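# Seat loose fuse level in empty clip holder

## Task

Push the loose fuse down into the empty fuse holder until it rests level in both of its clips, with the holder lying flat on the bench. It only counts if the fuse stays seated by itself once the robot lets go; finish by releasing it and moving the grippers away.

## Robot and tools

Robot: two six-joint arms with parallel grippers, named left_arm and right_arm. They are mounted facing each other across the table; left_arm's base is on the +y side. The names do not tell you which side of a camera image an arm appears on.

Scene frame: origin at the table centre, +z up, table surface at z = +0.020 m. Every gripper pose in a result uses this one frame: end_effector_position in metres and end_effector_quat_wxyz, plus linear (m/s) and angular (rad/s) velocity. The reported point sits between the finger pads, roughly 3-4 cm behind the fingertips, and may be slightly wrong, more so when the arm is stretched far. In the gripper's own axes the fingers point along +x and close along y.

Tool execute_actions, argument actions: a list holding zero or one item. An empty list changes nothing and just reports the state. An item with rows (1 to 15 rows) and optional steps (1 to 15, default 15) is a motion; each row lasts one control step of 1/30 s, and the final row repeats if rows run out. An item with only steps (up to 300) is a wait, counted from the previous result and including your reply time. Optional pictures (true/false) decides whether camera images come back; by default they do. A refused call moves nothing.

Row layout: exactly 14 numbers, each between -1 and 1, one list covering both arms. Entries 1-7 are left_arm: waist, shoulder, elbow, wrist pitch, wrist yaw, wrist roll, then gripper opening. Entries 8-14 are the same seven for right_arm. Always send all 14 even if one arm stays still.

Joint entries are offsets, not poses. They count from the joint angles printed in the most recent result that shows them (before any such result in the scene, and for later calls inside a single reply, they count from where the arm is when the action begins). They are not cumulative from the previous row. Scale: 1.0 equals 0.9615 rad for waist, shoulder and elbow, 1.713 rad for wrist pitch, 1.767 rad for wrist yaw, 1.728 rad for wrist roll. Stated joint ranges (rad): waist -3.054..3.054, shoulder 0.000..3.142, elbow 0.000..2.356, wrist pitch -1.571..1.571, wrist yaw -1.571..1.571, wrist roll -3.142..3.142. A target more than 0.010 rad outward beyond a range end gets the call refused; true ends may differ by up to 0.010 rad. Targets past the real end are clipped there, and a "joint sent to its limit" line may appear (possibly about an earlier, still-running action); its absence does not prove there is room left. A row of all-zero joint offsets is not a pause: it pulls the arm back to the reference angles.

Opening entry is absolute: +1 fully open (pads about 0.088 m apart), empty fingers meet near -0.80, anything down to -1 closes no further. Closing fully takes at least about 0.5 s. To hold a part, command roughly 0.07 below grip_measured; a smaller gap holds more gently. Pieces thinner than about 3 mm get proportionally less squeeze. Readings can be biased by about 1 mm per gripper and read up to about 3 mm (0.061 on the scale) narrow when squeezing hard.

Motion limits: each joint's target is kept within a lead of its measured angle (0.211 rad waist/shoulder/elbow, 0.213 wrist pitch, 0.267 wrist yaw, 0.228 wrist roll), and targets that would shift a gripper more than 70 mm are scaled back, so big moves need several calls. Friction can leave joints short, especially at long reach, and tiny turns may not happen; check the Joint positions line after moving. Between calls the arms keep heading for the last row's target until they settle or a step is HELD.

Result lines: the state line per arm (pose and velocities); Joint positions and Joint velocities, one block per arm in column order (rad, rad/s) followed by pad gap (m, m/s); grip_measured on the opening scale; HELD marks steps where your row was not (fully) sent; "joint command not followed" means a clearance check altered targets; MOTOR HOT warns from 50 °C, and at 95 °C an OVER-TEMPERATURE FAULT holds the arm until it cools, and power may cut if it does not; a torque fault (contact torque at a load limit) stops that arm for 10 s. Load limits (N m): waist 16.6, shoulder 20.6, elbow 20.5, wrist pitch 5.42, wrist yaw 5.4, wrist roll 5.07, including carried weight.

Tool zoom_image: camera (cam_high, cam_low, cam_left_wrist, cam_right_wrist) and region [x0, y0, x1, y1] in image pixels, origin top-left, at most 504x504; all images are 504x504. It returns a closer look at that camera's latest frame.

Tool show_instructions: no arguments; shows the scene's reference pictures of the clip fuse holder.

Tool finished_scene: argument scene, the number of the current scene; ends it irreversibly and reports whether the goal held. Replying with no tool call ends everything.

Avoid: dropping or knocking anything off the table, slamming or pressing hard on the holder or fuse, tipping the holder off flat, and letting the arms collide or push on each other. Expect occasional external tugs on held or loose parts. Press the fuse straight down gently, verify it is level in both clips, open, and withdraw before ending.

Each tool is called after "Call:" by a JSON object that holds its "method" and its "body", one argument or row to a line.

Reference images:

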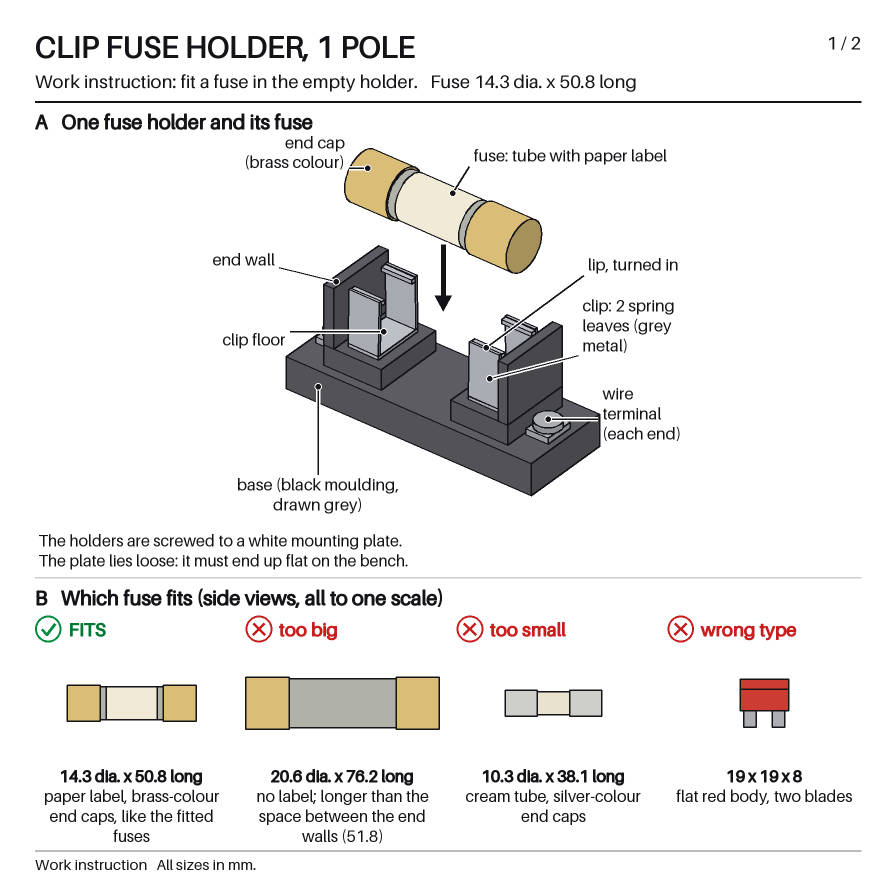

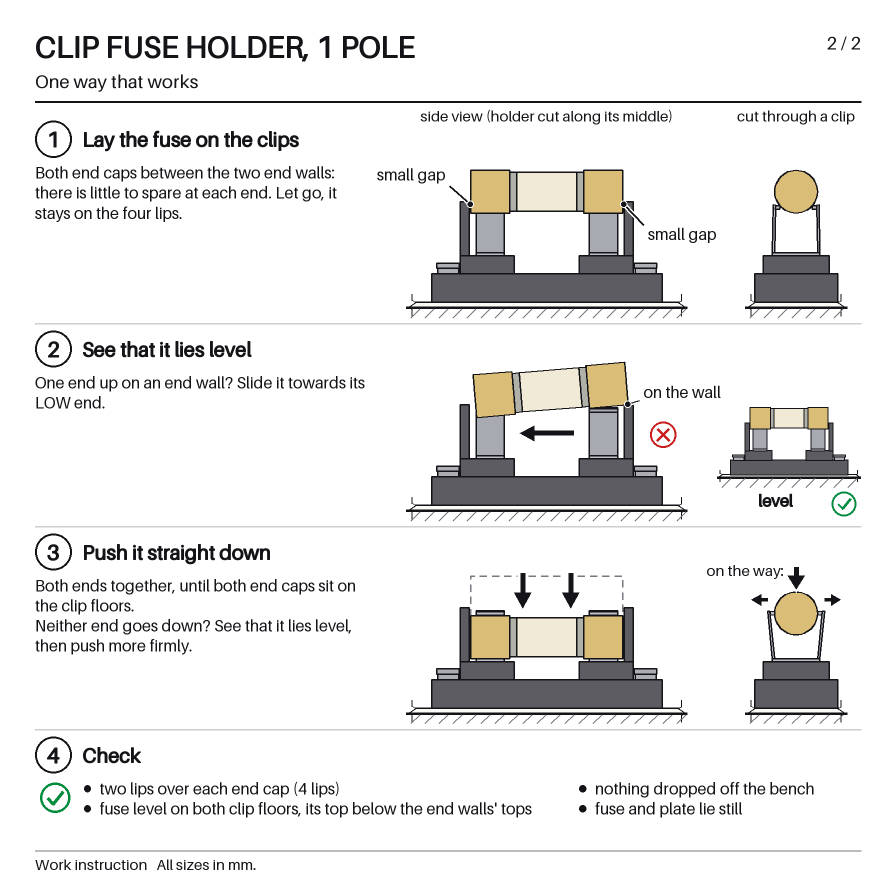

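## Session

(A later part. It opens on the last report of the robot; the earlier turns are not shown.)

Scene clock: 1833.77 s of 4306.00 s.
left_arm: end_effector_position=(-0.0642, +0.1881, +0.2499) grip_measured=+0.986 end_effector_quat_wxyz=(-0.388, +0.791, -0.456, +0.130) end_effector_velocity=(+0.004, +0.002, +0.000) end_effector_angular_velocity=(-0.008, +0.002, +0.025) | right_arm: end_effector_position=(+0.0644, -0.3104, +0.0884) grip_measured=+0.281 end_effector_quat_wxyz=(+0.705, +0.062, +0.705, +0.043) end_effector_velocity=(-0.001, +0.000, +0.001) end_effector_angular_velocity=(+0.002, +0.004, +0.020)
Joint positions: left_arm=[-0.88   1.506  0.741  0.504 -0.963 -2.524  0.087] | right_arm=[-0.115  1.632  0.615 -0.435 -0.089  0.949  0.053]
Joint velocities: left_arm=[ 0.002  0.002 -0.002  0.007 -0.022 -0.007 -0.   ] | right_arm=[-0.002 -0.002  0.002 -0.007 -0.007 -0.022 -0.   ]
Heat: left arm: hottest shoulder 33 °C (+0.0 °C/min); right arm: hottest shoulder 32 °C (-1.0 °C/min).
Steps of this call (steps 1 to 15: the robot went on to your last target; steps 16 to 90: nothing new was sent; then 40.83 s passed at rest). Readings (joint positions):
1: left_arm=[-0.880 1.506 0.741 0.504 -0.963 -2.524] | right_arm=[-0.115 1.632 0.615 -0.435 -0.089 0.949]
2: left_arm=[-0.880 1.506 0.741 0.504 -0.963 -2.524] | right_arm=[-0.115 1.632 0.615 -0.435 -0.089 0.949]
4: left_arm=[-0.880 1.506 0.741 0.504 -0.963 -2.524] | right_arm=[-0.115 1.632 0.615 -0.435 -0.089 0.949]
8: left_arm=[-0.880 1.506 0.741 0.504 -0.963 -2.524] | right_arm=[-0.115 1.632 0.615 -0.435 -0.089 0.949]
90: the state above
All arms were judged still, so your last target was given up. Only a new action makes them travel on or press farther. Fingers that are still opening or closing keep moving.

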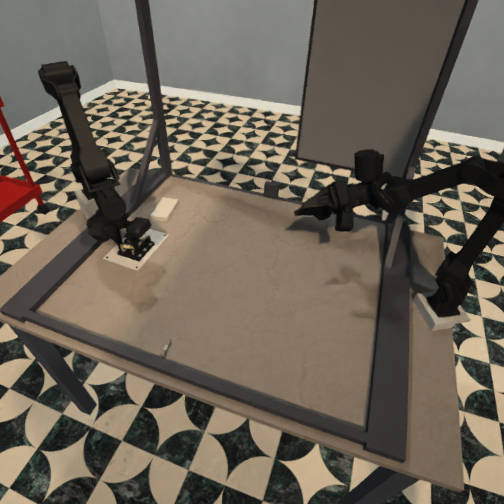

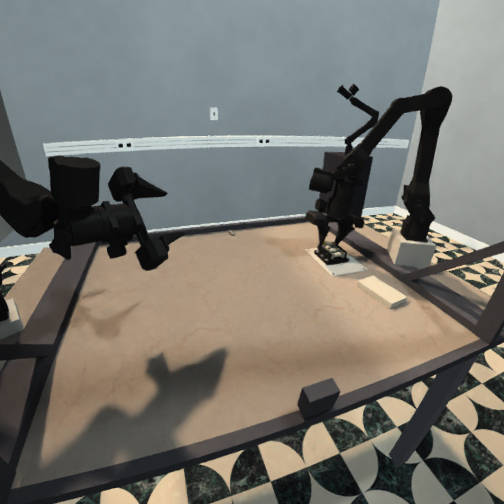

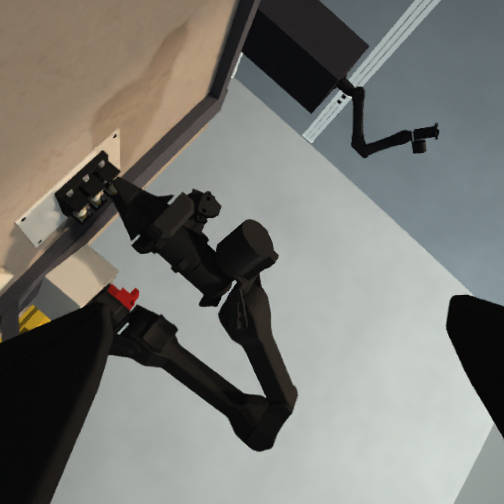

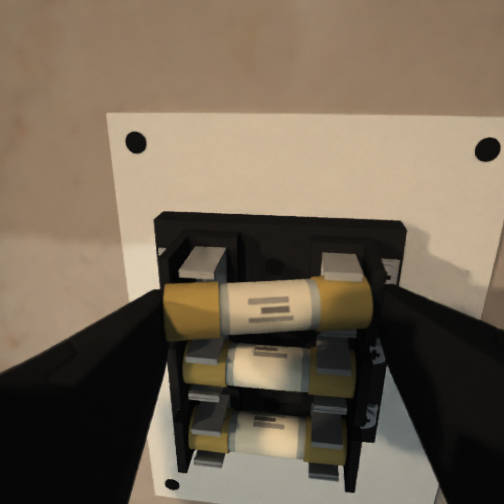

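Call:
{"method": "execute_actions", "body": {
  "actions": [
    {"rows": [[0,0,0,0,0,0,1, 0.005,0.009,0.011,-0.003,0.003,0.004,0.2],[0,0,0,0,0,0,1, 0.0065,0.0115,0.0135,-0.0045,0.004,0.005,0.2],[0,0,0,0,0,0,1, 0.008,0.014,0.016,-0.006,0.005,0.0057,0.2],[0,0,0,0,0,0,1, 0.0095,0.0165,0.0187,-0.0077,0.006,0.0065,0.2],[0,0,0,0,0,0,1, 0.011,0.019,0.0213,-0.0093,0.0072,0.0072,0.2],[0,0,0,0,0,0,1, 0.0125,0.0215,0.024,-0.011,0.0083,0.008,0.2],[0,0,0,0,0,0,1, 0.014,0.024,0.0266,-0.0125,0.0094,0.0088,0.2],[0,0,0,0,0,0,1, 0.0155,0.0265,0.0292,-0.014,0.0105,0.0095,0.2],[0,0,0,0,0,0,1, 0.017,0.029,0.032,-0.0157,0.0115,0.0103,0.2],[0,0,0,0,0,0,1, 0.0185,0.0315,0.0345,-0.0173,0.0126,0.011,0.2],[0,0,0,0,0,0,1, 0.02,0.034,0.037,-0.019,0.0137,0.0118,0.2],[0,0,0,0,0,0,1, 0.0215,0.0364,0.0398,-0.0204,0.0147,0.0126,0.2]], "steps": 15}
  ],
  "pictures": false
}}

Call:
{"method": "execute_actions", "body": {
  "actions": [
    {"steps": 15}
  ]
}}

Scene clock: 1926.30 s of 4306.00 s.
left_arm: end_effector_position=(-0.0642, +0.1881, +0.2499) grip_measured=+0.986 end_effector_quat_wxyz=(-0.388, +0.791, -0.456, +0.130) end_effector_velocity=(+0.002, +0.002, -0.002) end_effector_angular_velocity=(-0.003, +0.008, +0.022) | right_arm: end_effector_position=(+0.0646, -0.3090, +0.0882) grip_measured=+0.281 end_effector_quat_wxyz=(+0.705, +0.051, +0.706, +0.031) end_effector_velocity=(+0.002, +0.004, +0.002) end_effector_angular_velocity=(-0.002, +0.011, -0.009)
Joint positions: left_arm=[-0.88   1.506  0.741  0.504 -0.963 -2.524  0.087] | right_arm=[-0.1    1.654  0.644 -0.467 -0.07   0.962  0.053]
Joint velocities: left_arm=[-0.002  0.002 -0.002 -0.007 -0.022 -0.022 -0.   ] | right_arm=[-0.002  0.012  0.027 -0.022 -0.007  0.007 -0.   ]
Heat: left arm: hottest shoulder 33 °C (+0.0 °C/min); right arm: hottest shoulder 32 °C (+0.0 °C/min).
Steps of this call (steps 1 to 90: nothing new was sent; then 89.03 s passed at rest; steps 91 to 105: all 15 steps of this action). Readings (joint positions):
91: left_arm=[-0.880 1.506 0.741 0.504 -0.963 -2.524] | right_arm=[-0.115 1.632 0.616 -0.435 -0.089 0.949]
92: left_arm=[-0.880 1.506 0.741 0.504 -0.963 -2.524] | right_arm=[-0.114 1.632 0.617 -0.436 -0.088 0.949]
94: left_arm=[-0.880 1.506 0.741 0.504 -0.963 -2.524] | right_arm=[-0.112 1.635 0.620 -0.440 -0.085 0.950]
98: left_arm=[-0.880 1.506 0.741 0.504 -0.963 -2.524] | right_arm=[-0.106 1.643 0.630 -0.451 -0.078 0.955]
105: the state above

Scene clock: 1926.80 s of 4306.00 s.
left_arm: end_effector_position=(-0.0642, +0.1881, +0.2499) grip_measured=+0.986 end_effector_quat_wxyz=(-0.388, +0.791, -0.456, +0.130) end_effector_velocity=(+0.002, +0.001, -0.001) end_effector_angular_velocity=(+0.002, +0.001, +0.011) | right_arm: end_effector_position=(+0.0646, -0.3088, +0.0883) grip_measured=+0.281 end_effector_quat_wxyz=(+0.705, +0.050, +0.706, +0.031) end_effector_velocity=(+0.000, +0.001, +0.000) end_effector_angular_velocity=(+0.010, +0.001, +0.006)
Joint positions: left_arm=[-0.88   1.506  0.741  0.504 -0.963 -2.524  0.087] | right_arm=[-0.099  1.655  0.646 -0.469 -0.068  0.963  0.053]
Joint velocities: left_arm=[ 0.002 -0.002 -0.002 -0.007 -0.007 -0.007 -0.   ] | right_arm=[-0.002 -0.002 -0.002  0.007 -0.007 -0.007 -0.   ]
Heat: left arm: hottest shoulder 33 °C (+0.0 °C/min); right arm: hottest shoulder 32 °C (+0.0 °C/min).
Steps of this call (steps 1 to 15: the robot went on to your last target). Readings (joint positions):
1: left_arm=[-0.880 1.506 0.741 0.504 -0.963 -2.524] | right_arm=[-0.100 1.654 0.645 -0.467 -0.069 0.962]
2: left_arm=[-0.880 1.506 0.741 0.504 -0.963 -2.524] | right_arm=[-0.099 1.655 0.645 -0.468 -0.069 0.962]
4: left_arm=[-0.880 1.506 0.741 0.504 -0.963 -2.524] | right_arm=[-0.099 1.655 0.645 -0.468 -0.069 0.963]
8: left_arm=[-0.880 1.506 0.741 0.504 -0.963 -2.524] | right_arm=[-0.099 1.655 0.646 -0.469 -0.068 0.963]
15: the state above
All arms were judged still, so your last target was given up. Only a new action makes them travel on or press farther. Fingers that are still opening or closing keep moving.

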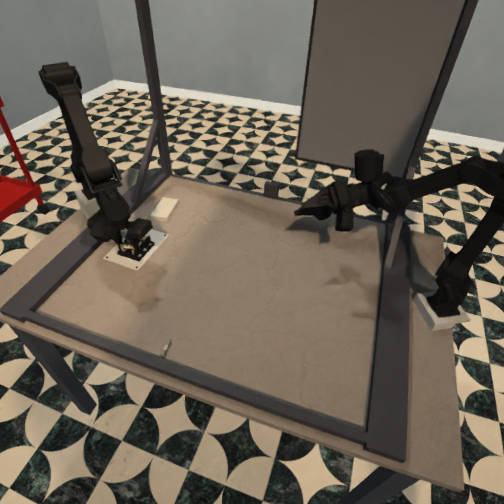

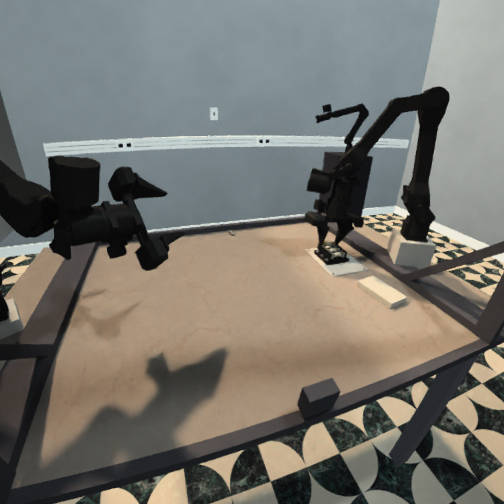

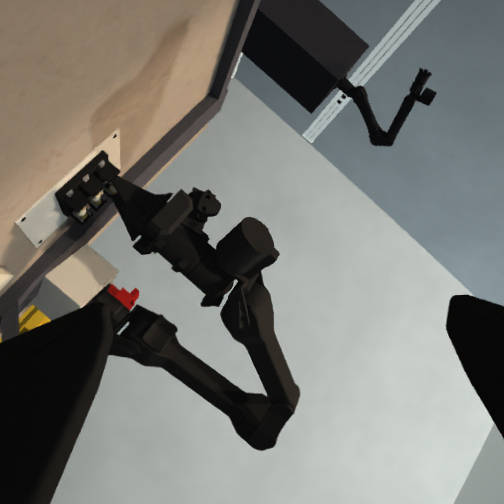

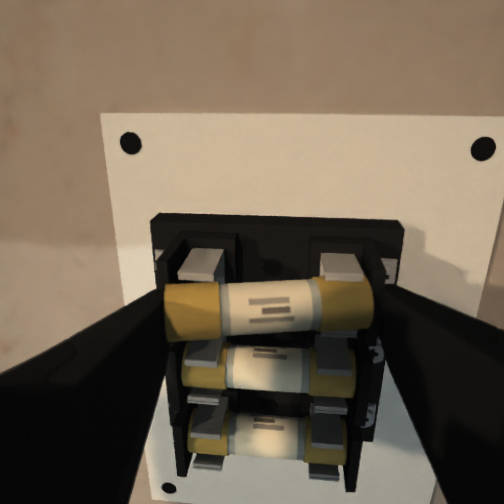

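Call:
{"method": "execute_actions", "body": {
  "actions": [
    {"rows": [[0,0,0,0,0,0,1, 0,0.008,0,0.001,0,0,0.2],[0,0,0,0,0,0,1, 0,0.011,0,0.0015,0,0,0.2],[0,0,0,0,0,0,1, 0,0.014,0,0.002,0,0,0.2],[0,0,0,0,0,0,1, 0,0.017,-0.003,0.0025,0,0,0.2],[0,0,0,0,0,0,1, 0,0.02,-0.006,0.003,0,0,0.2],[0,0,0,0,0,0,1, 0,0.022,-0.008,0.003,0,0,0.2]], "steps": 15}
  ]
}}

Scene clock: 1938.90 s of 4306.00 s.
left_arm: end_effector_position=(-0.0642, +0.1881, +0.2499) grip_measured=+0.986 end_effector_quat_wxyz=(-0.388, +0.791, -0.456, +0.130) end_effector_velocity=(+0.002, +0.003, -0.000) end_effector_angular_velocity=(+0.009, -0.014, +0.018) | right_arm: end_effector_position=(+0.0645, -0.3091, +0.0873) grip_measured=+0.281 end_effector_quat_wxyz=(+0.705, +0.049, +0.707, +0.030) end_effector_velocity=(-0.001, -0.001, +0.001) end_effector_angular_velocity=(+0.002, +0.005, +0.020)
Joint positions: left_arm=[-0.88   1.506  0.741  0.504 -0.963 -2.524  0.087] | right_arm=[-0.099  1.66   0.646 -0.467 -0.068  0.963  0.053]
Joint velocities: left_arm=[-0.002 -0.002 -0.002 -0.007 -0.022  0.007 -0.   ] | right_arm=[-0.002 -0.007 -0.002 -0.007 -0.007 -0.022 -0.   ]
Heat: left arm: hottest shoulder 33 °C (+0.0 °C/min); right arm: hottest shoulder 31 °C (-1.0 °C/min).
Steps of this call (steps 1 to 90: nothing new was sent; then 8.60 s passed at rest; steps 91 to 105: all 15 steps of this action). Readings (joint positions):
91: left_arm=[-0.880 1.506 0.741 0.504 -0.963 -2.524] | right_arm=[-0.099 1.655 0.646 -0.469 -0.068 0.963]
92: left_arm=[-0.880 1.506 0.741 0.504 -0.963 -2.524] | right_arm=[-0.099 1.655 0.646 -0.469 -0.068 0.963]
94: left_arm=[-0.880 1.506 0.741 0.504 -0.963 -2.524] | right_arm=[-0.099 1.656 0.646 -0.469 -0.068 0.963]
98: left_arm=[-0.880 1.506 0.741 0.504 -0.963 -2.524] | right_arm=[-0.099 1.660 0.646 -0.467 -0.068 0.963]
105: the state above

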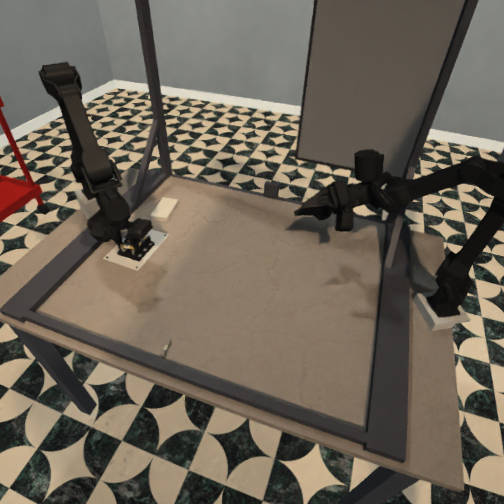

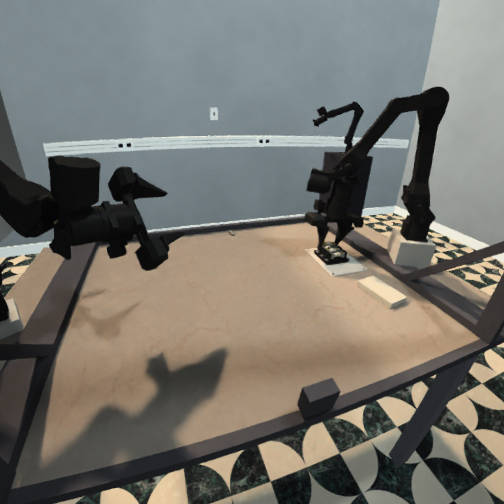

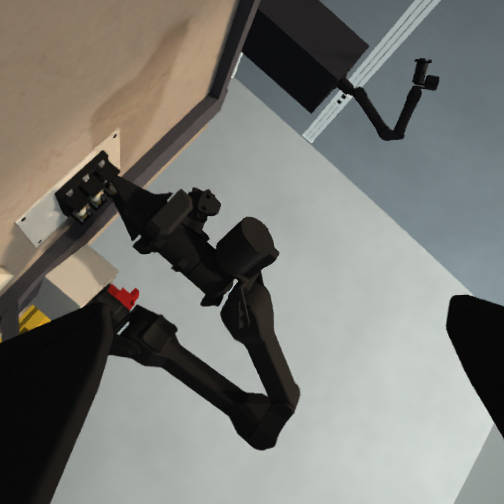

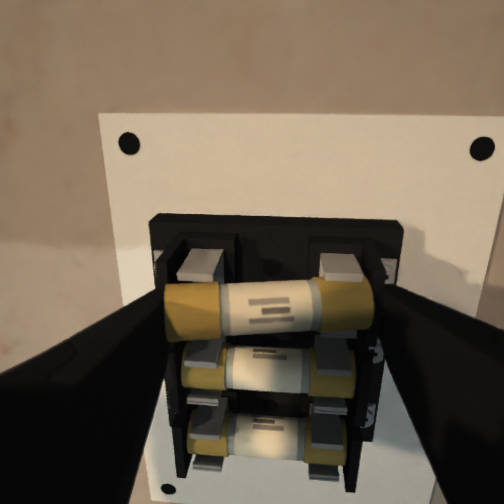

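Call:
{"method": "zoom_image", "body": {
  "camera": "cam_right_wrist",
  "region": [130, 200, 430, 420]
}}

Region (130, 200, 430, 420) of cam_right_wrist's 504x504 image, scaled by 1.680, with more detail than that image has; it fills the top 370 rows of this view, and the rest is white.

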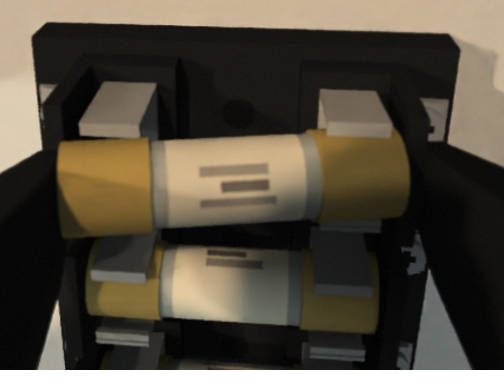

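Call:
{"method": "execute_actions", "body": {
  "actions": [
    {"rows": [[0,0,0,0,0,0,1, 0,0,0,0,0,0,0.27],[0,0,0,0,0,0,1, 0,0,0,0,0,0,0.31],[0,0,0,0,0,0,1, 0,0,0,0,0,0,0.35],[0,0,0,0,0,0,1, 0,0,0,0,0,0,0.4],[0,0,0,0,0,0,1, 0,0,0,0,0,0,0.45],[0,0,0,0,0,0,1, 0,0,0,0,0,0,0.5],[0,0,0,0,0,0,1, 0,0,0,0,0,0,0.55]], "steps": 12}
  ]
}}

Scene clock: 1957.03 s of 4306.00 s.
left_arm: end_effector_position=(-0.0642, +0.1881, +0.2499) grip_measured=+0.986 end_effector_quat_wxyz=(-0.388, +0.791, -0.456, +0.130) end_effector_velocity=(+0.002, +0.001, -0.001) end_effector_angular_velocity=(-0.006, +0.014, +0.013) | right_arm: end_effector_position=(+0.0646, -0.3093, +0.0874) grip_measured=+0.529 end_effector_quat_wxyz=(+0.705, +0.049, +0.707, +0.029) end_effector_velocity=(-0.003, -0.000, +0.000) end_effector_angular_velocity=(+0.007, +0.020, +0.021)
Joint positions: left_arm=[-0.88   1.506  0.741  0.504 -0.963 -2.524  0.087] | right_arm=[-0.099  1.659  0.646 -0.469 -0.067  0.963  0.065]
Joint velocities: left_arm=[ 0.002 -0.002 -0.002 -0.007 -0.007 -0.022  0.   ] | right_arm=[-0.002 -0.002 -0.002 -0.007 -0.022 -0.022  0.01 ]
Heat: left arm: hottest shoulder 33 °C (+0.0 °C/min); right arm: hottest shoulder 31 °C (-1.0 °C/min).
Steps of this call (steps 1 to 15: the robot went on to your last target; steps 16 to 90: nothing new was sent; then 14.73 s passed at rest; steps 91 to 102: all 12 steps of this action). Readings (joint positions):
91: left_arm=[-0.880 1.506 0.741 0.504 -0.963 -2.524] | right_arm=[-0.099 1.660 0.646 -0.467 -0.068 0.963]
92: left_arm=[-0.880 1.506 0.741 0.504 -0.963 -2.524] | right_arm=[-0.099 1.659 0.646 -0.467 -0.068 0.963]
94: left_arm=[-0.880 1.506 0.741 0.504 -0.963 -2.524] | right_arm=[-0.099 1.659 0.646 -0.467 -0.068 0.963]
98: left_arm=[-0.880 1.506 0.741 0.504 -0.963 -2.524] | right_arm=[-0.099 1.659 0.646 -0.469 -0.067 0.963]
102: the state above

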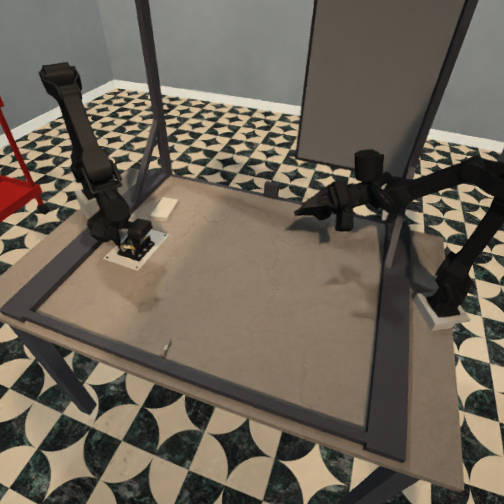

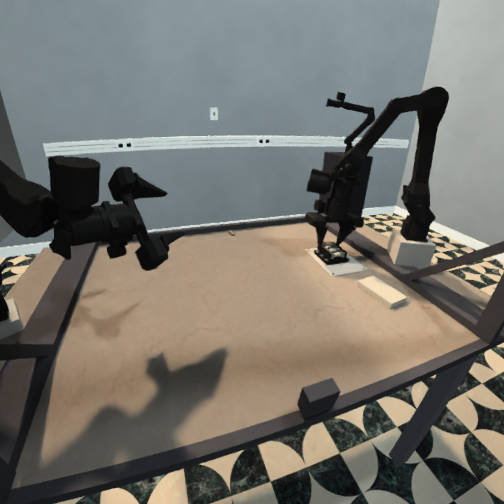

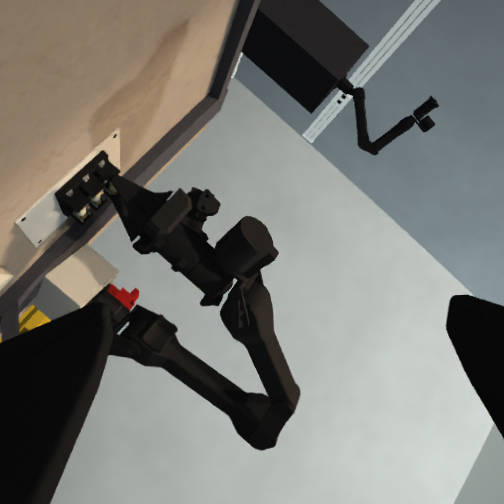

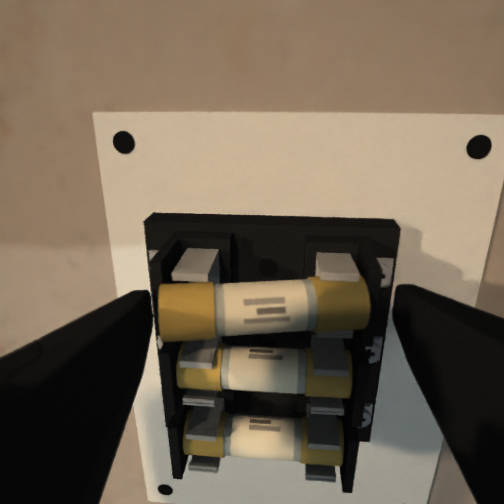

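Call:
{"method": "execute_actions", "body": {
  "actions": [
    {"rows": [[0,0,0,0,0,0,1, 0.004,0.004,0.012,-0.004,0.002,0.003,0.55],[0,0,0,0,0,0,1, 0.007,0.005,0.02,-0.0105,0.004,0.0045,0.55],[0,0,0,0,0,0,1, 0.011,0.006,0.03,-0.02,0.0065,0.0065,0.55],[0,0,0,0,0,0,1, 0.015,0.007,0.042,-0.03,0.0095,0.009,0.55],[0,0,0,0,0,0,1, 0.02,0.008,0.055,-0.042,0.013,0.012,0.55],[0,0,0,0,0,0,1, 0.025,0.009,0.068,-0.054,0.0165,0.0145,0.55],[0,0,0,0,0,0,1, 0.03,0.01,0.082,-0.066,0.02,0.017,0.55],[0,0,0,0,0,0,1, 0.035,0.011,0.095,-0.078,0.0235,0.02,0.55],[0,0,0,0,0,0,1, 0.04,0.012,0.109,-0.09,0.027,0.023,0.55],[0,0,0,0,0,0,1, 0.0455,0.013,0.122,-0.1015,0.0305,0.026,0.55],[0,0,0,0,0,0,1, 0.05,0.014,0.134,-0.112,0.0337,0.0285,0.55],[0,0,0,0,0,0,1, 0.054,0.015,0.145,-0.121,0.0365,0.031,0.55],[0,0,0,0,0,0,1, 0.057,0.016,0.152,-0.128,0.0385,0.0325,0.55],[0,0,0,0,0,0,1, 0.0589,0.017,0.157,-0.1319,0.0396,0.0333,0.55]], "steps": 15}
  ],
  "pictures": false
}}

Call:
{"method": "execute_actions", "body": {
  "actions": [
    {"steps": 15}
  ]
}}

Scene clock: 1998.20 s of 4306.00 s.
left_arm: end_effector_position=(-0.0642, +0.1881, +0.2499) grip_measured=+0.986 end_effector_quat_wxyz=(-0.388, +0.791, -0.456, +0.130) end_effector_velocity=(+0.002, +0.003, -0.003) end_effector_angular_velocity=(+0.014, -0.008, +0.020) | right_arm: end_effector_position=(+0.0646, -0.3041, +0.1091) grip_measured=+0.547 end_effector_quat_wxyz=(+0.706, +0.014, +0.708, -0.006) end_effector_velocity=(+0.002, +0.017, +0.034) end_effector_angular_velocity=(-0.083, -0.023, +0.019)
Joint positions: left_arm=[-0.88   1.506  0.741  0.504 -0.963 -2.524  0.087] | right_arm=[-0.05   1.667  0.775 -0.67  -0.007  1.009  0.066]
Joint velocities: left_arm=[-0.002 -0.002 -0.002 -0.022 -0.022 -0.007 -0.   ] | right_arm=[ 0.071  0.007  0.178 -0.227  0.066  0.051 -0.   ]
Heat: left arm: hottest shoulder 33 °C (+0.0 °C/min); right arm: hottest shoulder 31 °C (+0.0 °C/min).
Steps of this call (steps 1 to 15: the robot went on to your last target; steps 16 to 90: nothing new was sent; then 37.67 s passed at rest; steps 91 to 105: all 15 steps of this action). Readings (joint positions):
91: left_arm=[-0.880 1.506 0.741 0.504 -0.963 -2.524] | right_arm=[-0.099 1.659 0.646 -0.469 -0.067 0.963]
92: left_arm=[-0.880 1.506 0.741 0.504 -0.963 -2.524] | right_arm=[-0.099 1.659 0.647 -0.472 -0.067 0.963]
94: left_arm=[-0.880 1.506 0.741 0.504 -0.963 -2.524] | right_arm=[-0.095 1.660 0.656 -0.492 -0.062 0.966]
98: left_arm=[-0.880 1.506 0.741 0.504 -0.963 -2.524] | right_arm=[-0.080 1.663 0.697 -0.555 -0.042 0.981]
105: the state above

Scene clock: 1998.70 s of 4306.00 s.
left_arm: end_effector_position=(-0.0642, +0.1881, +0.2499) grip_measured=+0.986 end_effector_quat_wxyz=(-0.388, +0.791, -0.456, +0.130) end_effector_velocity=(+0.000, +0.001, +0.003) end_effector_angular_velocity=(-0.016, +0.009, +0.006) | right_arm: end_effector_position=(+0.0641, -0.3047, +0.1110) grip_measured=+0.547 end_effector_quat_wxyz=(+0.706, +0.009, +0.708, -0.012) end_effector_velocity=(-0.002, -0.002, +0.000) end_effector_angular_velocity=(-0.002, +0.010, +0.005)
Joint positions: left_arm=[-0.88   1.506  0.741  0.504 -0.963 -2.524  0.087] | right_arm=[-0.046  1.67   0.787 -0.693 -0.     1.015  0.066]
Joint velocities: left_arm=[-0.002 -0.007 -0.002  0.007 -0.007 -0.007 -0.   ] | right_arm=[-0.002 -0.002 -0.002 -0.007 -0.007 -0.007 -0.   ]
Heat: left arm: hottest shoulder 33 °C (+0.0 °C/min); right arm: hottest shoulder 31 °C (+0.0 °C/min).
Steps of this call (steps 1 to 15: the robot went on to your last target). Readings (joint positions):
1: left_arm=[-0.880 1.506 0.741 0.504 -0.963 -2.524] | right_arm=[-0.048 1.668 0.779 -0.676 -0.005 1.011]
2: left_arm=[-0.880 1.506 0.741 0.504 -0.963 -2.524] | right_arm=[-0.047 1.668 0.783 -0.681 -0.004 1.012]
4: left_arm=[-0.880 1.506 0.741 0.504 -0.963 -2.524] | right_arm=[-0.046 1.669 0.785 -0.688 -0.002 1.014]
8: left_arm=[-0.880 1.506 0.741 0.504 -0.963 -2.524] | right_arm=[-0.046 1.670 0.786 -0.692 -0.001 1.015]
15: the state above

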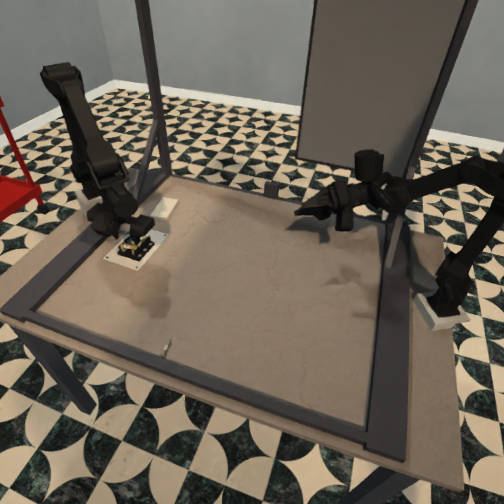

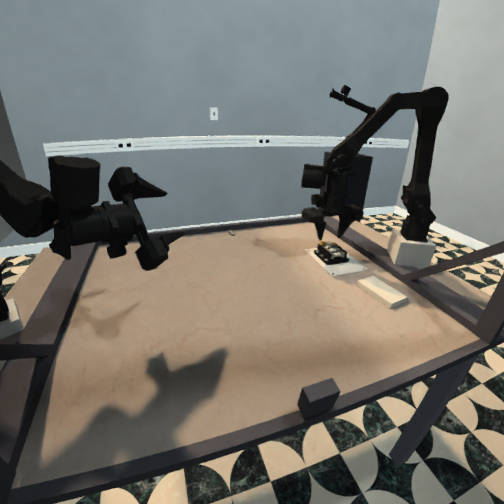

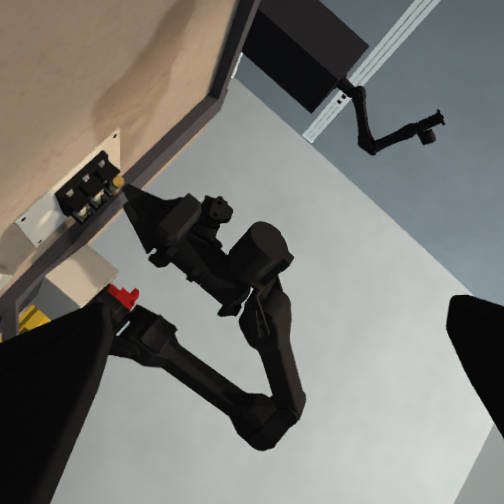

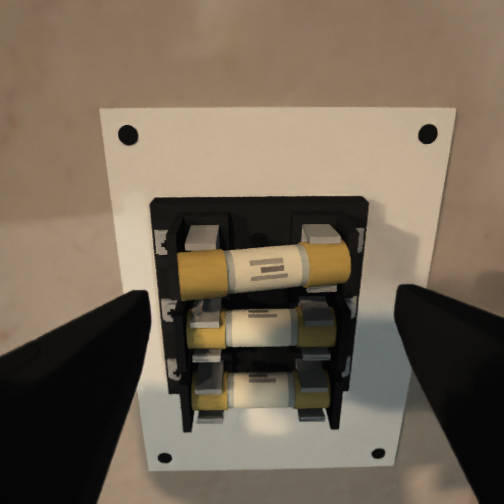

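Call:
{"method": "zoom_image", "body": {
  "camera": "cam_left_wrist",
  "region": [50, 140, 150, 230]
}}

Call:
{"method": "zoom_image", "body": {
  "camera": "cam_right_wrist",
  "region": [140, 190, 400, 360]
}}

Call:
{"method": "zoom_image", "body": {
  "camera": "cam_high",
  "region": [100, 215, 180, 275]
}}

Region (50, 140, 150, 230) of cam_left_wrist's 504x504 image, scaled by 5.040, with more detail than that image has; it fills the top 454 rows of this view, and the rest is white.

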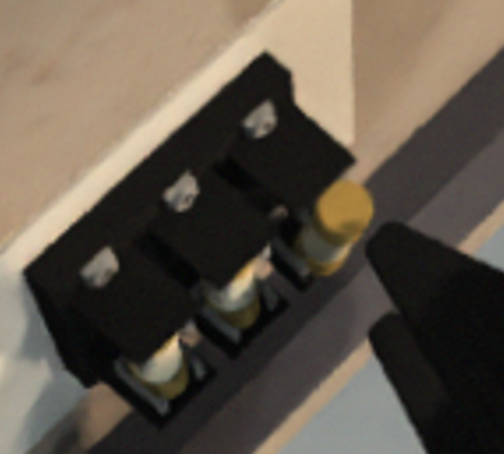

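Region (140, 190, 400, 360) of cam_right_wrist's 504x504 image, scaled by 1.938, with more detail than that image has; it fills the top 330 rows of this view, and the rest is white.

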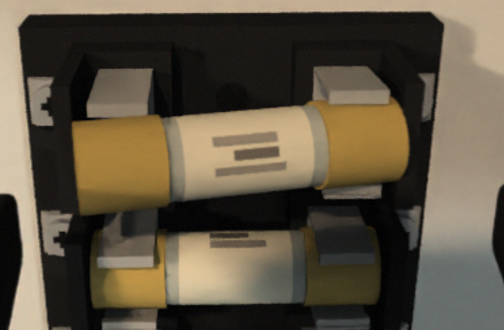

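Region (100, 215, 180, 275) of cam_high's 504x504 image, scaled by 6.300, with more detail than that image has; it fills the top 378 rows of this view, and the rest is white.

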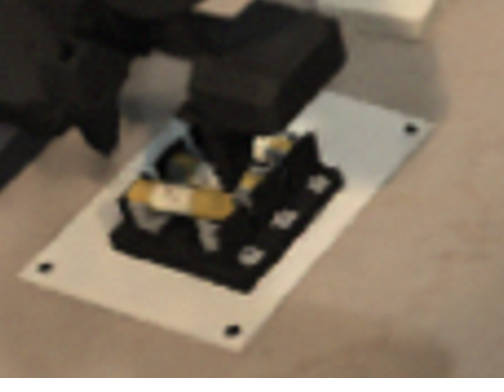

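Call:
{"method": "execute_actions", "body": {
  "actions": [
    {"rows": [[0,0,0,0,0,0,1, 0.002,0,0,0.002,0,0.002,0.4],[0,0,0,0,0,0,1, 0.003,0,0,0.003,0,0.003,0.25],[0,0,0,0,0,0,1, 0.004,0,0,0.004,0,0.004,0.1],[0,0,0,0,0,0,1, 0.0057,0.003,-0.003,0.005,0,0.004,-0.05],[0,0,0,0,0,0,1, 0.0057,0.005,-0.005,0.006,0,0.004,-0.2],[0,0,0,0,0,0,1, 0.0057,0.007,-0.007,0.007,0,0.004,-0.3],[0,0,0,0,0,0,1, 0.0057,0.009,-0.008,0.0085,0,0.004,-0.38],[0,0,0,0,0,0,1, 0.0057,0.011,-0.009,0.01,0,0.004,-0.38],[0,0,0,0,0,0,1, 0.0057,0.0135,-0.01,0.012,0,0.004,-0.38],[0,0,0,0,0,0,1, 0.0057,0.016,-0.0115,0.014,0,0.004,-0.38],[0,0,0,0,0,0,1, 0.0057,0.0185,-0.013,0.016,0,0.004,-0.38],[0,0,0,0,0,0,1, 0.0057,0.021,-0.014,0.0177,0,0.004,-0.38],[0,0,0,0,0,0,1, 0.0057,0.023,-0.015,0.019,0,0.004,-0.38],[0,0,0,0,0,0,1, 0.0057,0.024,-0.0156,0.0198,0,0.004,-0.38]], "steps": 15}
  ],
  "pictures": false
}}

Call:
{"method": "execute_actions", "body": {
  "actions": [
    {"steps": 15}
  ]
}}

Scene clock: 2105.87 s of 4306.00 s.
left_arm: end_effector_position=(-0.0642, +0.1881, +0.2499) grip_measured=+0.986 end_effector_quat_wxyz=(-0.388, +0.791, -0.456, +0.130) end_effector_velocity=(+0.000, +0.002, -0.005) end_effector_angular_velocity=(+0.020, -0.006, +0.006) | right_arm: end_effector_position=(+0.0649, -0.3025, +0.1065) grip_measured=-0.364 end_effector_quat_wxyz=(+0.707, +0.011, +0.707, -0.009) end_effector_velocity=(-0.003, -0.010, -0.016) end_effector_angular_velocity=(-0.047, +0.022, -0.000)
Joint positions: left_arm=[-0.88   1.506  0.741  0.504 -0.963 -2.524  0.087] | right_arm=[-0.043  1.684  0.781 -0.665 -0.     1.016  0.021]
Joint velocities: left_arm=[-0.002  0.002 -0.002 -0.022 -0.007 -0.007 -0.   ] | right_arm=[-0.007  0.046 -0.027  0.022  0.007 -0.007 -0.008]
Heat: left arm: hottest shoulder 33 °C (+0.0 °C/min); right arm: hottest shoulder 30 °C (-1.0 °C/min).
Steps of this call (steps 1 to 15: the robot went on to your last target; steps 16 to 90: nothing new was sent; then 103.67 s passed at rest; steps 91 to 105: all 15 steps of this action). Readings (joint positions):
91: left_arm=[-0.880 1.506 0.741 0.504 -0.963 -2.524] | right_arm=[-0.046 1.670 0.787 -0.693 -0.000 1.015]
92: left_arm=[-0.880 1.506 0.741 0.504 -0.963 -2.524] | right_arm=[-0.046 1.670 0.787 -0.693 -0.000 1.015]
94: left_arm=[-0.880 1.506 0.741 0.504 -0.963 -2.524] | right_arm=[-0.045 1.670 0.787 -0.691 -0.000 1.015]
98: left_arm=[-0.880 1.506 0.741 0.504 -0.963 -2.524] | right_arm=[-0.043 1.671 0.787 -0.683 -0.000 1.016]
105: the state above

Scene clock: 2106.37 s of 4306.00 s.
left_arm: end_effector_position=(-0.0642, +0.1881, +0.2499) grip_measured=+0.986 end_effector_quat_wxyz=(-0.388, +0.791, -0.456, +0.130) end_effector_velocity=(+0.001, +0.003, -0.001) end_effector_angular_velocity=(+0.002, +0.001, +0.006) | right_arm: end_effector_position=(+0.0649, -0.3025, +0.1056) grip_measured=-0.377 end_effector_quat_wxyz=(+0.707, +0.011, +0.707, -0.009) end_effector_velocity=(-0.001, -0.000, +0.001) end_effector_angular_velocity=(+0.002, +0.007, -0.010)
Joint positions: left_arm=[-0.88   1.506  0.741  0.504 -0.963 -2.524  0.087] | right_arm=[-0.043  1.687  0.779 -0.661 -0.     1.016  0.021]
Joint velocities: left_arm=[-0.002 -0.007 -0.007 -0.007 -0.007 -0.007  0.   ] | right_arm=[-0.002 -0.002  0.002 -0.007 -0.007  0.007  0.   ]
Heat: left arm: hottest shoulder 33 °C (+0.0 °C/min); right arm: hottest shoulder 30 °C (-1.0 °C/min).
Steps of this call (steps 1 to 15: the robot went on to your last target). Readings (joint positions):
1: left_arm=[-0.880 1.506 0.741 0.504 -0.963 -2.524] | right_arm=[-0.043 1.685 0.780 -0.664 -0.000 1.016]
2: left_arm=[-0.880 1.506 0.741 0.504 -0.963 -2.524] | right_arm=[-0.043 1.686 0.780 -0.663 -0.000 1.016]
4: left_arm=[-0.880 1.506 0.741 0.504 -0.963 -2.524] | right_arm=[-0.043 1.687 0.779 -0.662 -0.000 1.016]
8: left_arm=[-0.880 1.506 0.741 0.504 -0.963 -2.524] | right_arm=[-0.043 1.687 0.779 -0.661 -0.000 1.016]
15: the state above
All arms were judged still, so your last target was given up. Only a new action makes them travel on or press farther. Fingers that are still opening or closing keep moving.

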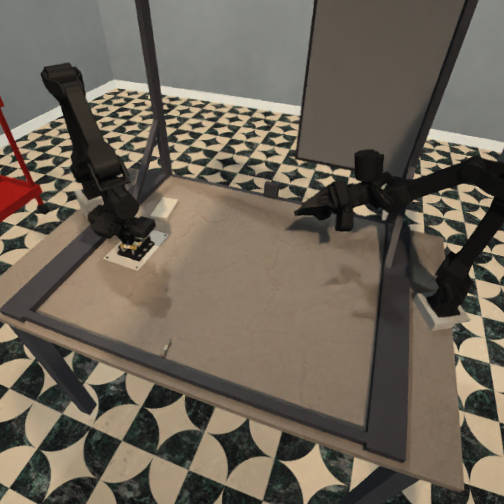

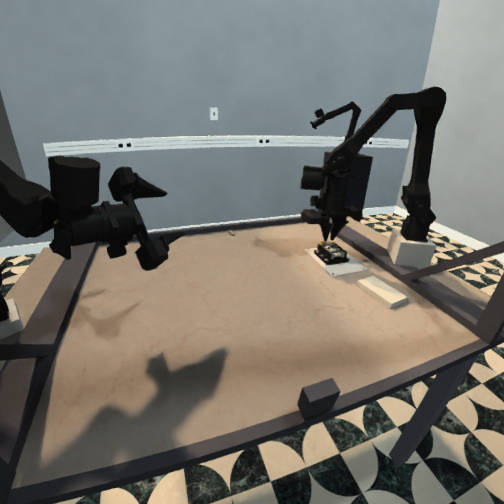

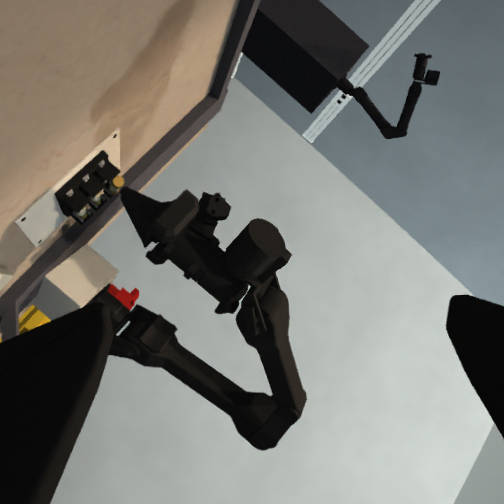

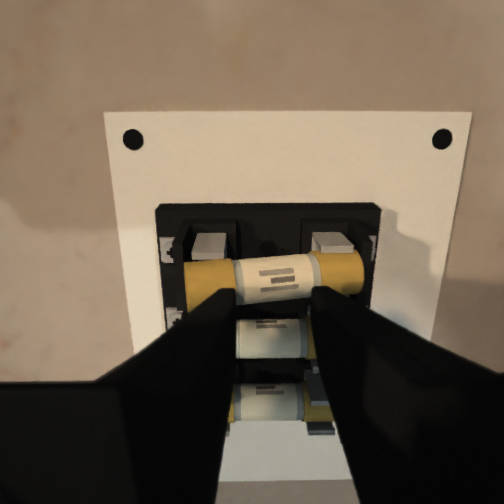

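Call:
{"method": "zoom_image", "body": {
  "camera": "cam_right_wrist",
  "region": [150, 200, 400, 340]
}}

Region (150, 200, 400, 340) of cam_right_wrist's 504x504 image, scaled by 2.016, with more detail than that image has; it fills the top 282 rows of this view, and the rest is white.

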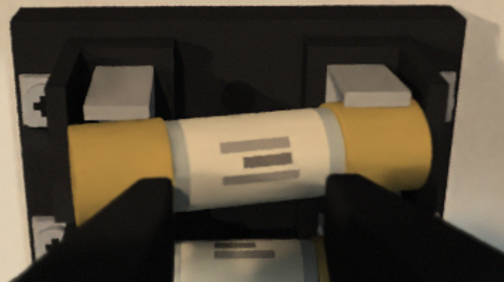

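Call:
{"method": "execute_actions", "body": {
  "actions": [
    {"rows": [[0,0,0,0,0,0,1, 0,0.006,-0.007,0.001,0,0,-0.38],[0,0,0,0,0,0,1, 0,0.0075,-0.008,0.002,0,0,-0.38],[0,0,0,0,0,0,1, 0,0.009,-0.009,0.003,0,0,-0.38],[0,0,0,0,0,0,1, 0,0.0105,-0.01,0.004,0,0,-0.38],[0,0,0,0,0,0,1, 0,0.012,-0.011,0.005,0,0,-0.38],[0,0,0,0,0,0,1, 0,0.0135,-0.012,0.006,0,0,-0.38],[0,0,0,0,0,0,1, 0,0.015,-0.013,0.007,0,0,-0.38],[0,0,0,0,0,0,1, 0,0.0165,-0.014,0.008,0,0,-0.38],[0,0,0,0,0,0,1, 0,0.018,-0.015,0.009,0,0,-0.38],[0,0,0,0,0,0,1, 0,0.0195,-0.016,0.01,0,0,-0.38],[0,0,0,0,0,0,1, 0,0.021,-0.017,0.011,0,0,-0.38],[0,0,0,0,0,0,1, 0,0.0225,-0.018,0.0115,0,0,-0.38]], "steps": 15}
  ],
  "pictures": false
}}

Call:
{"method": "execute_actions", "body": {
  "actions": [
    {"steps": 12}
  ]
}}

Scene clock: 2140.87 s of 4306.00 s.
left_arm: end_effector_position=(-0.0642, +0.1881, +0.2499) grip_measured=+0.986 end_effector_quat_wxyz=(-0.388, +0.791, -0.456, +0.130) end_effector_velocity=(+0.002, +0.003, -0.004) end_effector_angular_velocity=(+0.027, -0.021, +0.018) | right_arm: end_effector_position=(+0.0645, -0.3031, +0.1022) grip_measured=-0.377 end_effector_quat_wxyz=(+0.707, +0.010, +0.707, -0.010) end_effector_velocity=(-0.002, -0.002, +0.000) end_effector_angular_velocity=(-0.002, +0.010, +0.005)
Joint positions: left_arm=[-0.88   1.506  0.741  0.504 -0.963 -2.524  0.087] | right_arm=[-0.043  1.696  0.773 -0.648 -0.     1.016  0.021]
Joint velocities: left_arm=[-0.002  0.002 -0.002 -0.022 -0.022  0.007 -0.   ] | right_arm=[-0.002 -0.002 -0.002 -0.007 -0.007 -0.007 -0.   ]
Heat: left arm: hottest shoulder 33 °C (+0.0 °C/min); right arm: hottest shoulder 30 °C (-1.0 °C/min).
Steps of this call (steps 1 to 90: nothing new was sent; then 31.00 s passed at rest; steps 91 to 105: all 15 steps of this action). Readings (joint positions):
91: left_arm=[-0.880 1.506 0.741 0.504 -0.963 -2.524] | right_arm=[-0.043 1.687 0.779 -0.661 -0.000 1.016]
92: left_arm=[-0.880 1.506 0.741 0.504 -0.963 -2.524] | right_arm=[-0.043 1.687 0.779 -0.661 -0.000 1.016]
94: left_arm=[-0.880 1.506 0.741 0.504 -0.963 -2.524] | right_arm=[-0.043 1.688 0.779 -0.659 -0.000 1.016]
98: left_arm=[-0.880 1.506 0.741 0.504 -0.963 -2.524] | right_arm=[-0.043 1.693 0.776 -0.653 -0.000 1.016]
105: the state above

Scene clock: 2141.27 s of 4306.00 s.
left_arm: end_effector_position=(-0.0642, +0.1881, +0.2499) grip_measured=+0.986 end_effector_quat_wxyz=(-0.388, +0.791, -0.456, +0.130) end_effector_velocity=(-0.002, +0.002, -0.001) end_effector_angular_velocity=(-0.006, +0.014, +0.003) | right_arm: end_effector_position=(+0.0646, -0.3030, +0.1022) grip_measured=-0.378 end_effector_quat_wxyz=(+0.707, +0.010, +0.707, -0.010) end_effector_velocity=(-0.003, -0.000, +0.000) end_effector_angular_velocity=(+0.006, +0.022, +0.005)
Joint positions: left_arm=[-0.88   1.506  0.741  0.504 -0.963 -2.524  0.087] | right_arm=[-0.043  1.696  0.773 -0.647 -0.     1.016  0.02 ]
Joint velocities: left_arm=[-0.007 -0.002 -0.002 -0.007 -0.007 -0.022 -0.   ] | right_arm=[-0.002 -0.002 -0.002 -0.007 -0.022 -0.007 -0.   ]
Heat: left arm: hottest shoulder 33 °C (+0.0 °C/min); right arm: hottest shoulder 30 °C (-1.0 °C/min).
Steps of this call (steps 1 to 12: the robot went on to your last target). Readings (joint positions):
1: left_arm=[-0.880 1.506 0.741 0.504 -0.963 -2.524] | right_arm=[-0.043 1.696 0.773 -0.648 -0.000 1.016]
2: left_arm=[-0.880 1.506 0.741 0.504 -0.963 -2.524] | right_arm=[-0.043 1.696 0.773 -0.648 -0.000 1.016]
4: left_arm=[-0.880 1.506 0.741 0.504 -0.963 -2.524] | right_arm=[-0.043 1.696 0.773 -0.647 -0.000 1.016]
8: left_arm=[-0.880 1.506 0.741 0.504 -0.963 -2.524] | right_arm=[-0.043 1.696 0.773 -0.647 -0.000 1.016]
12: the state above

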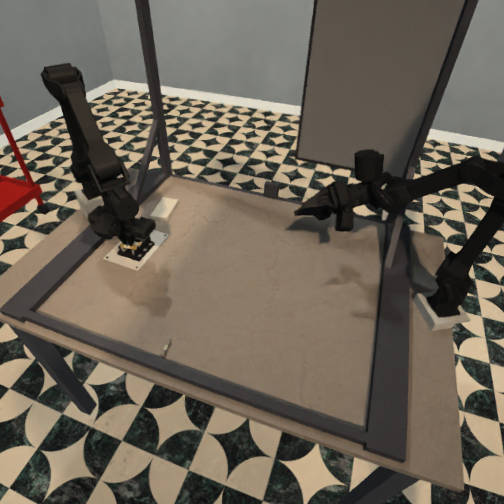

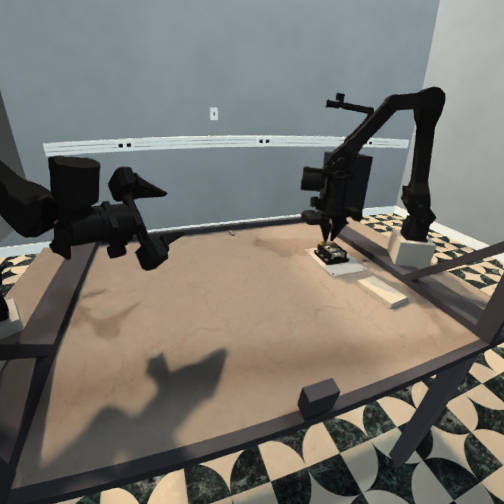

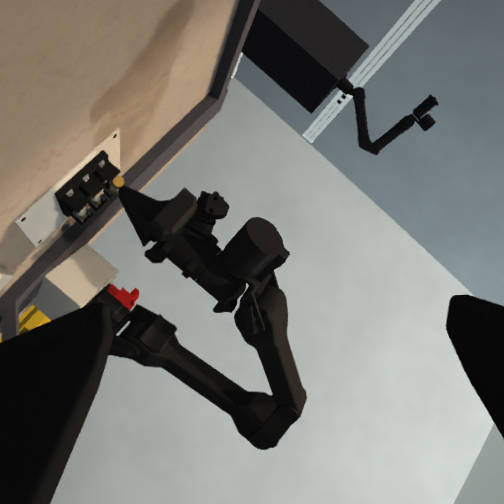

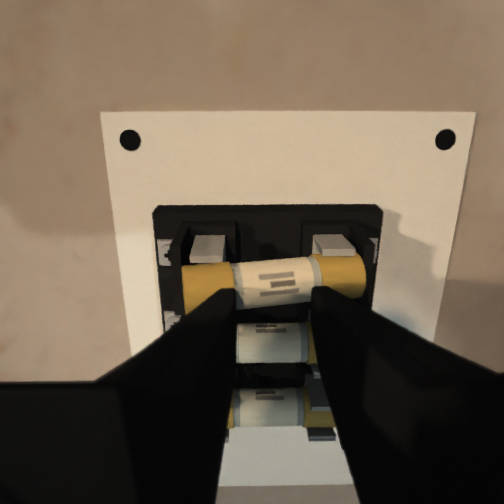

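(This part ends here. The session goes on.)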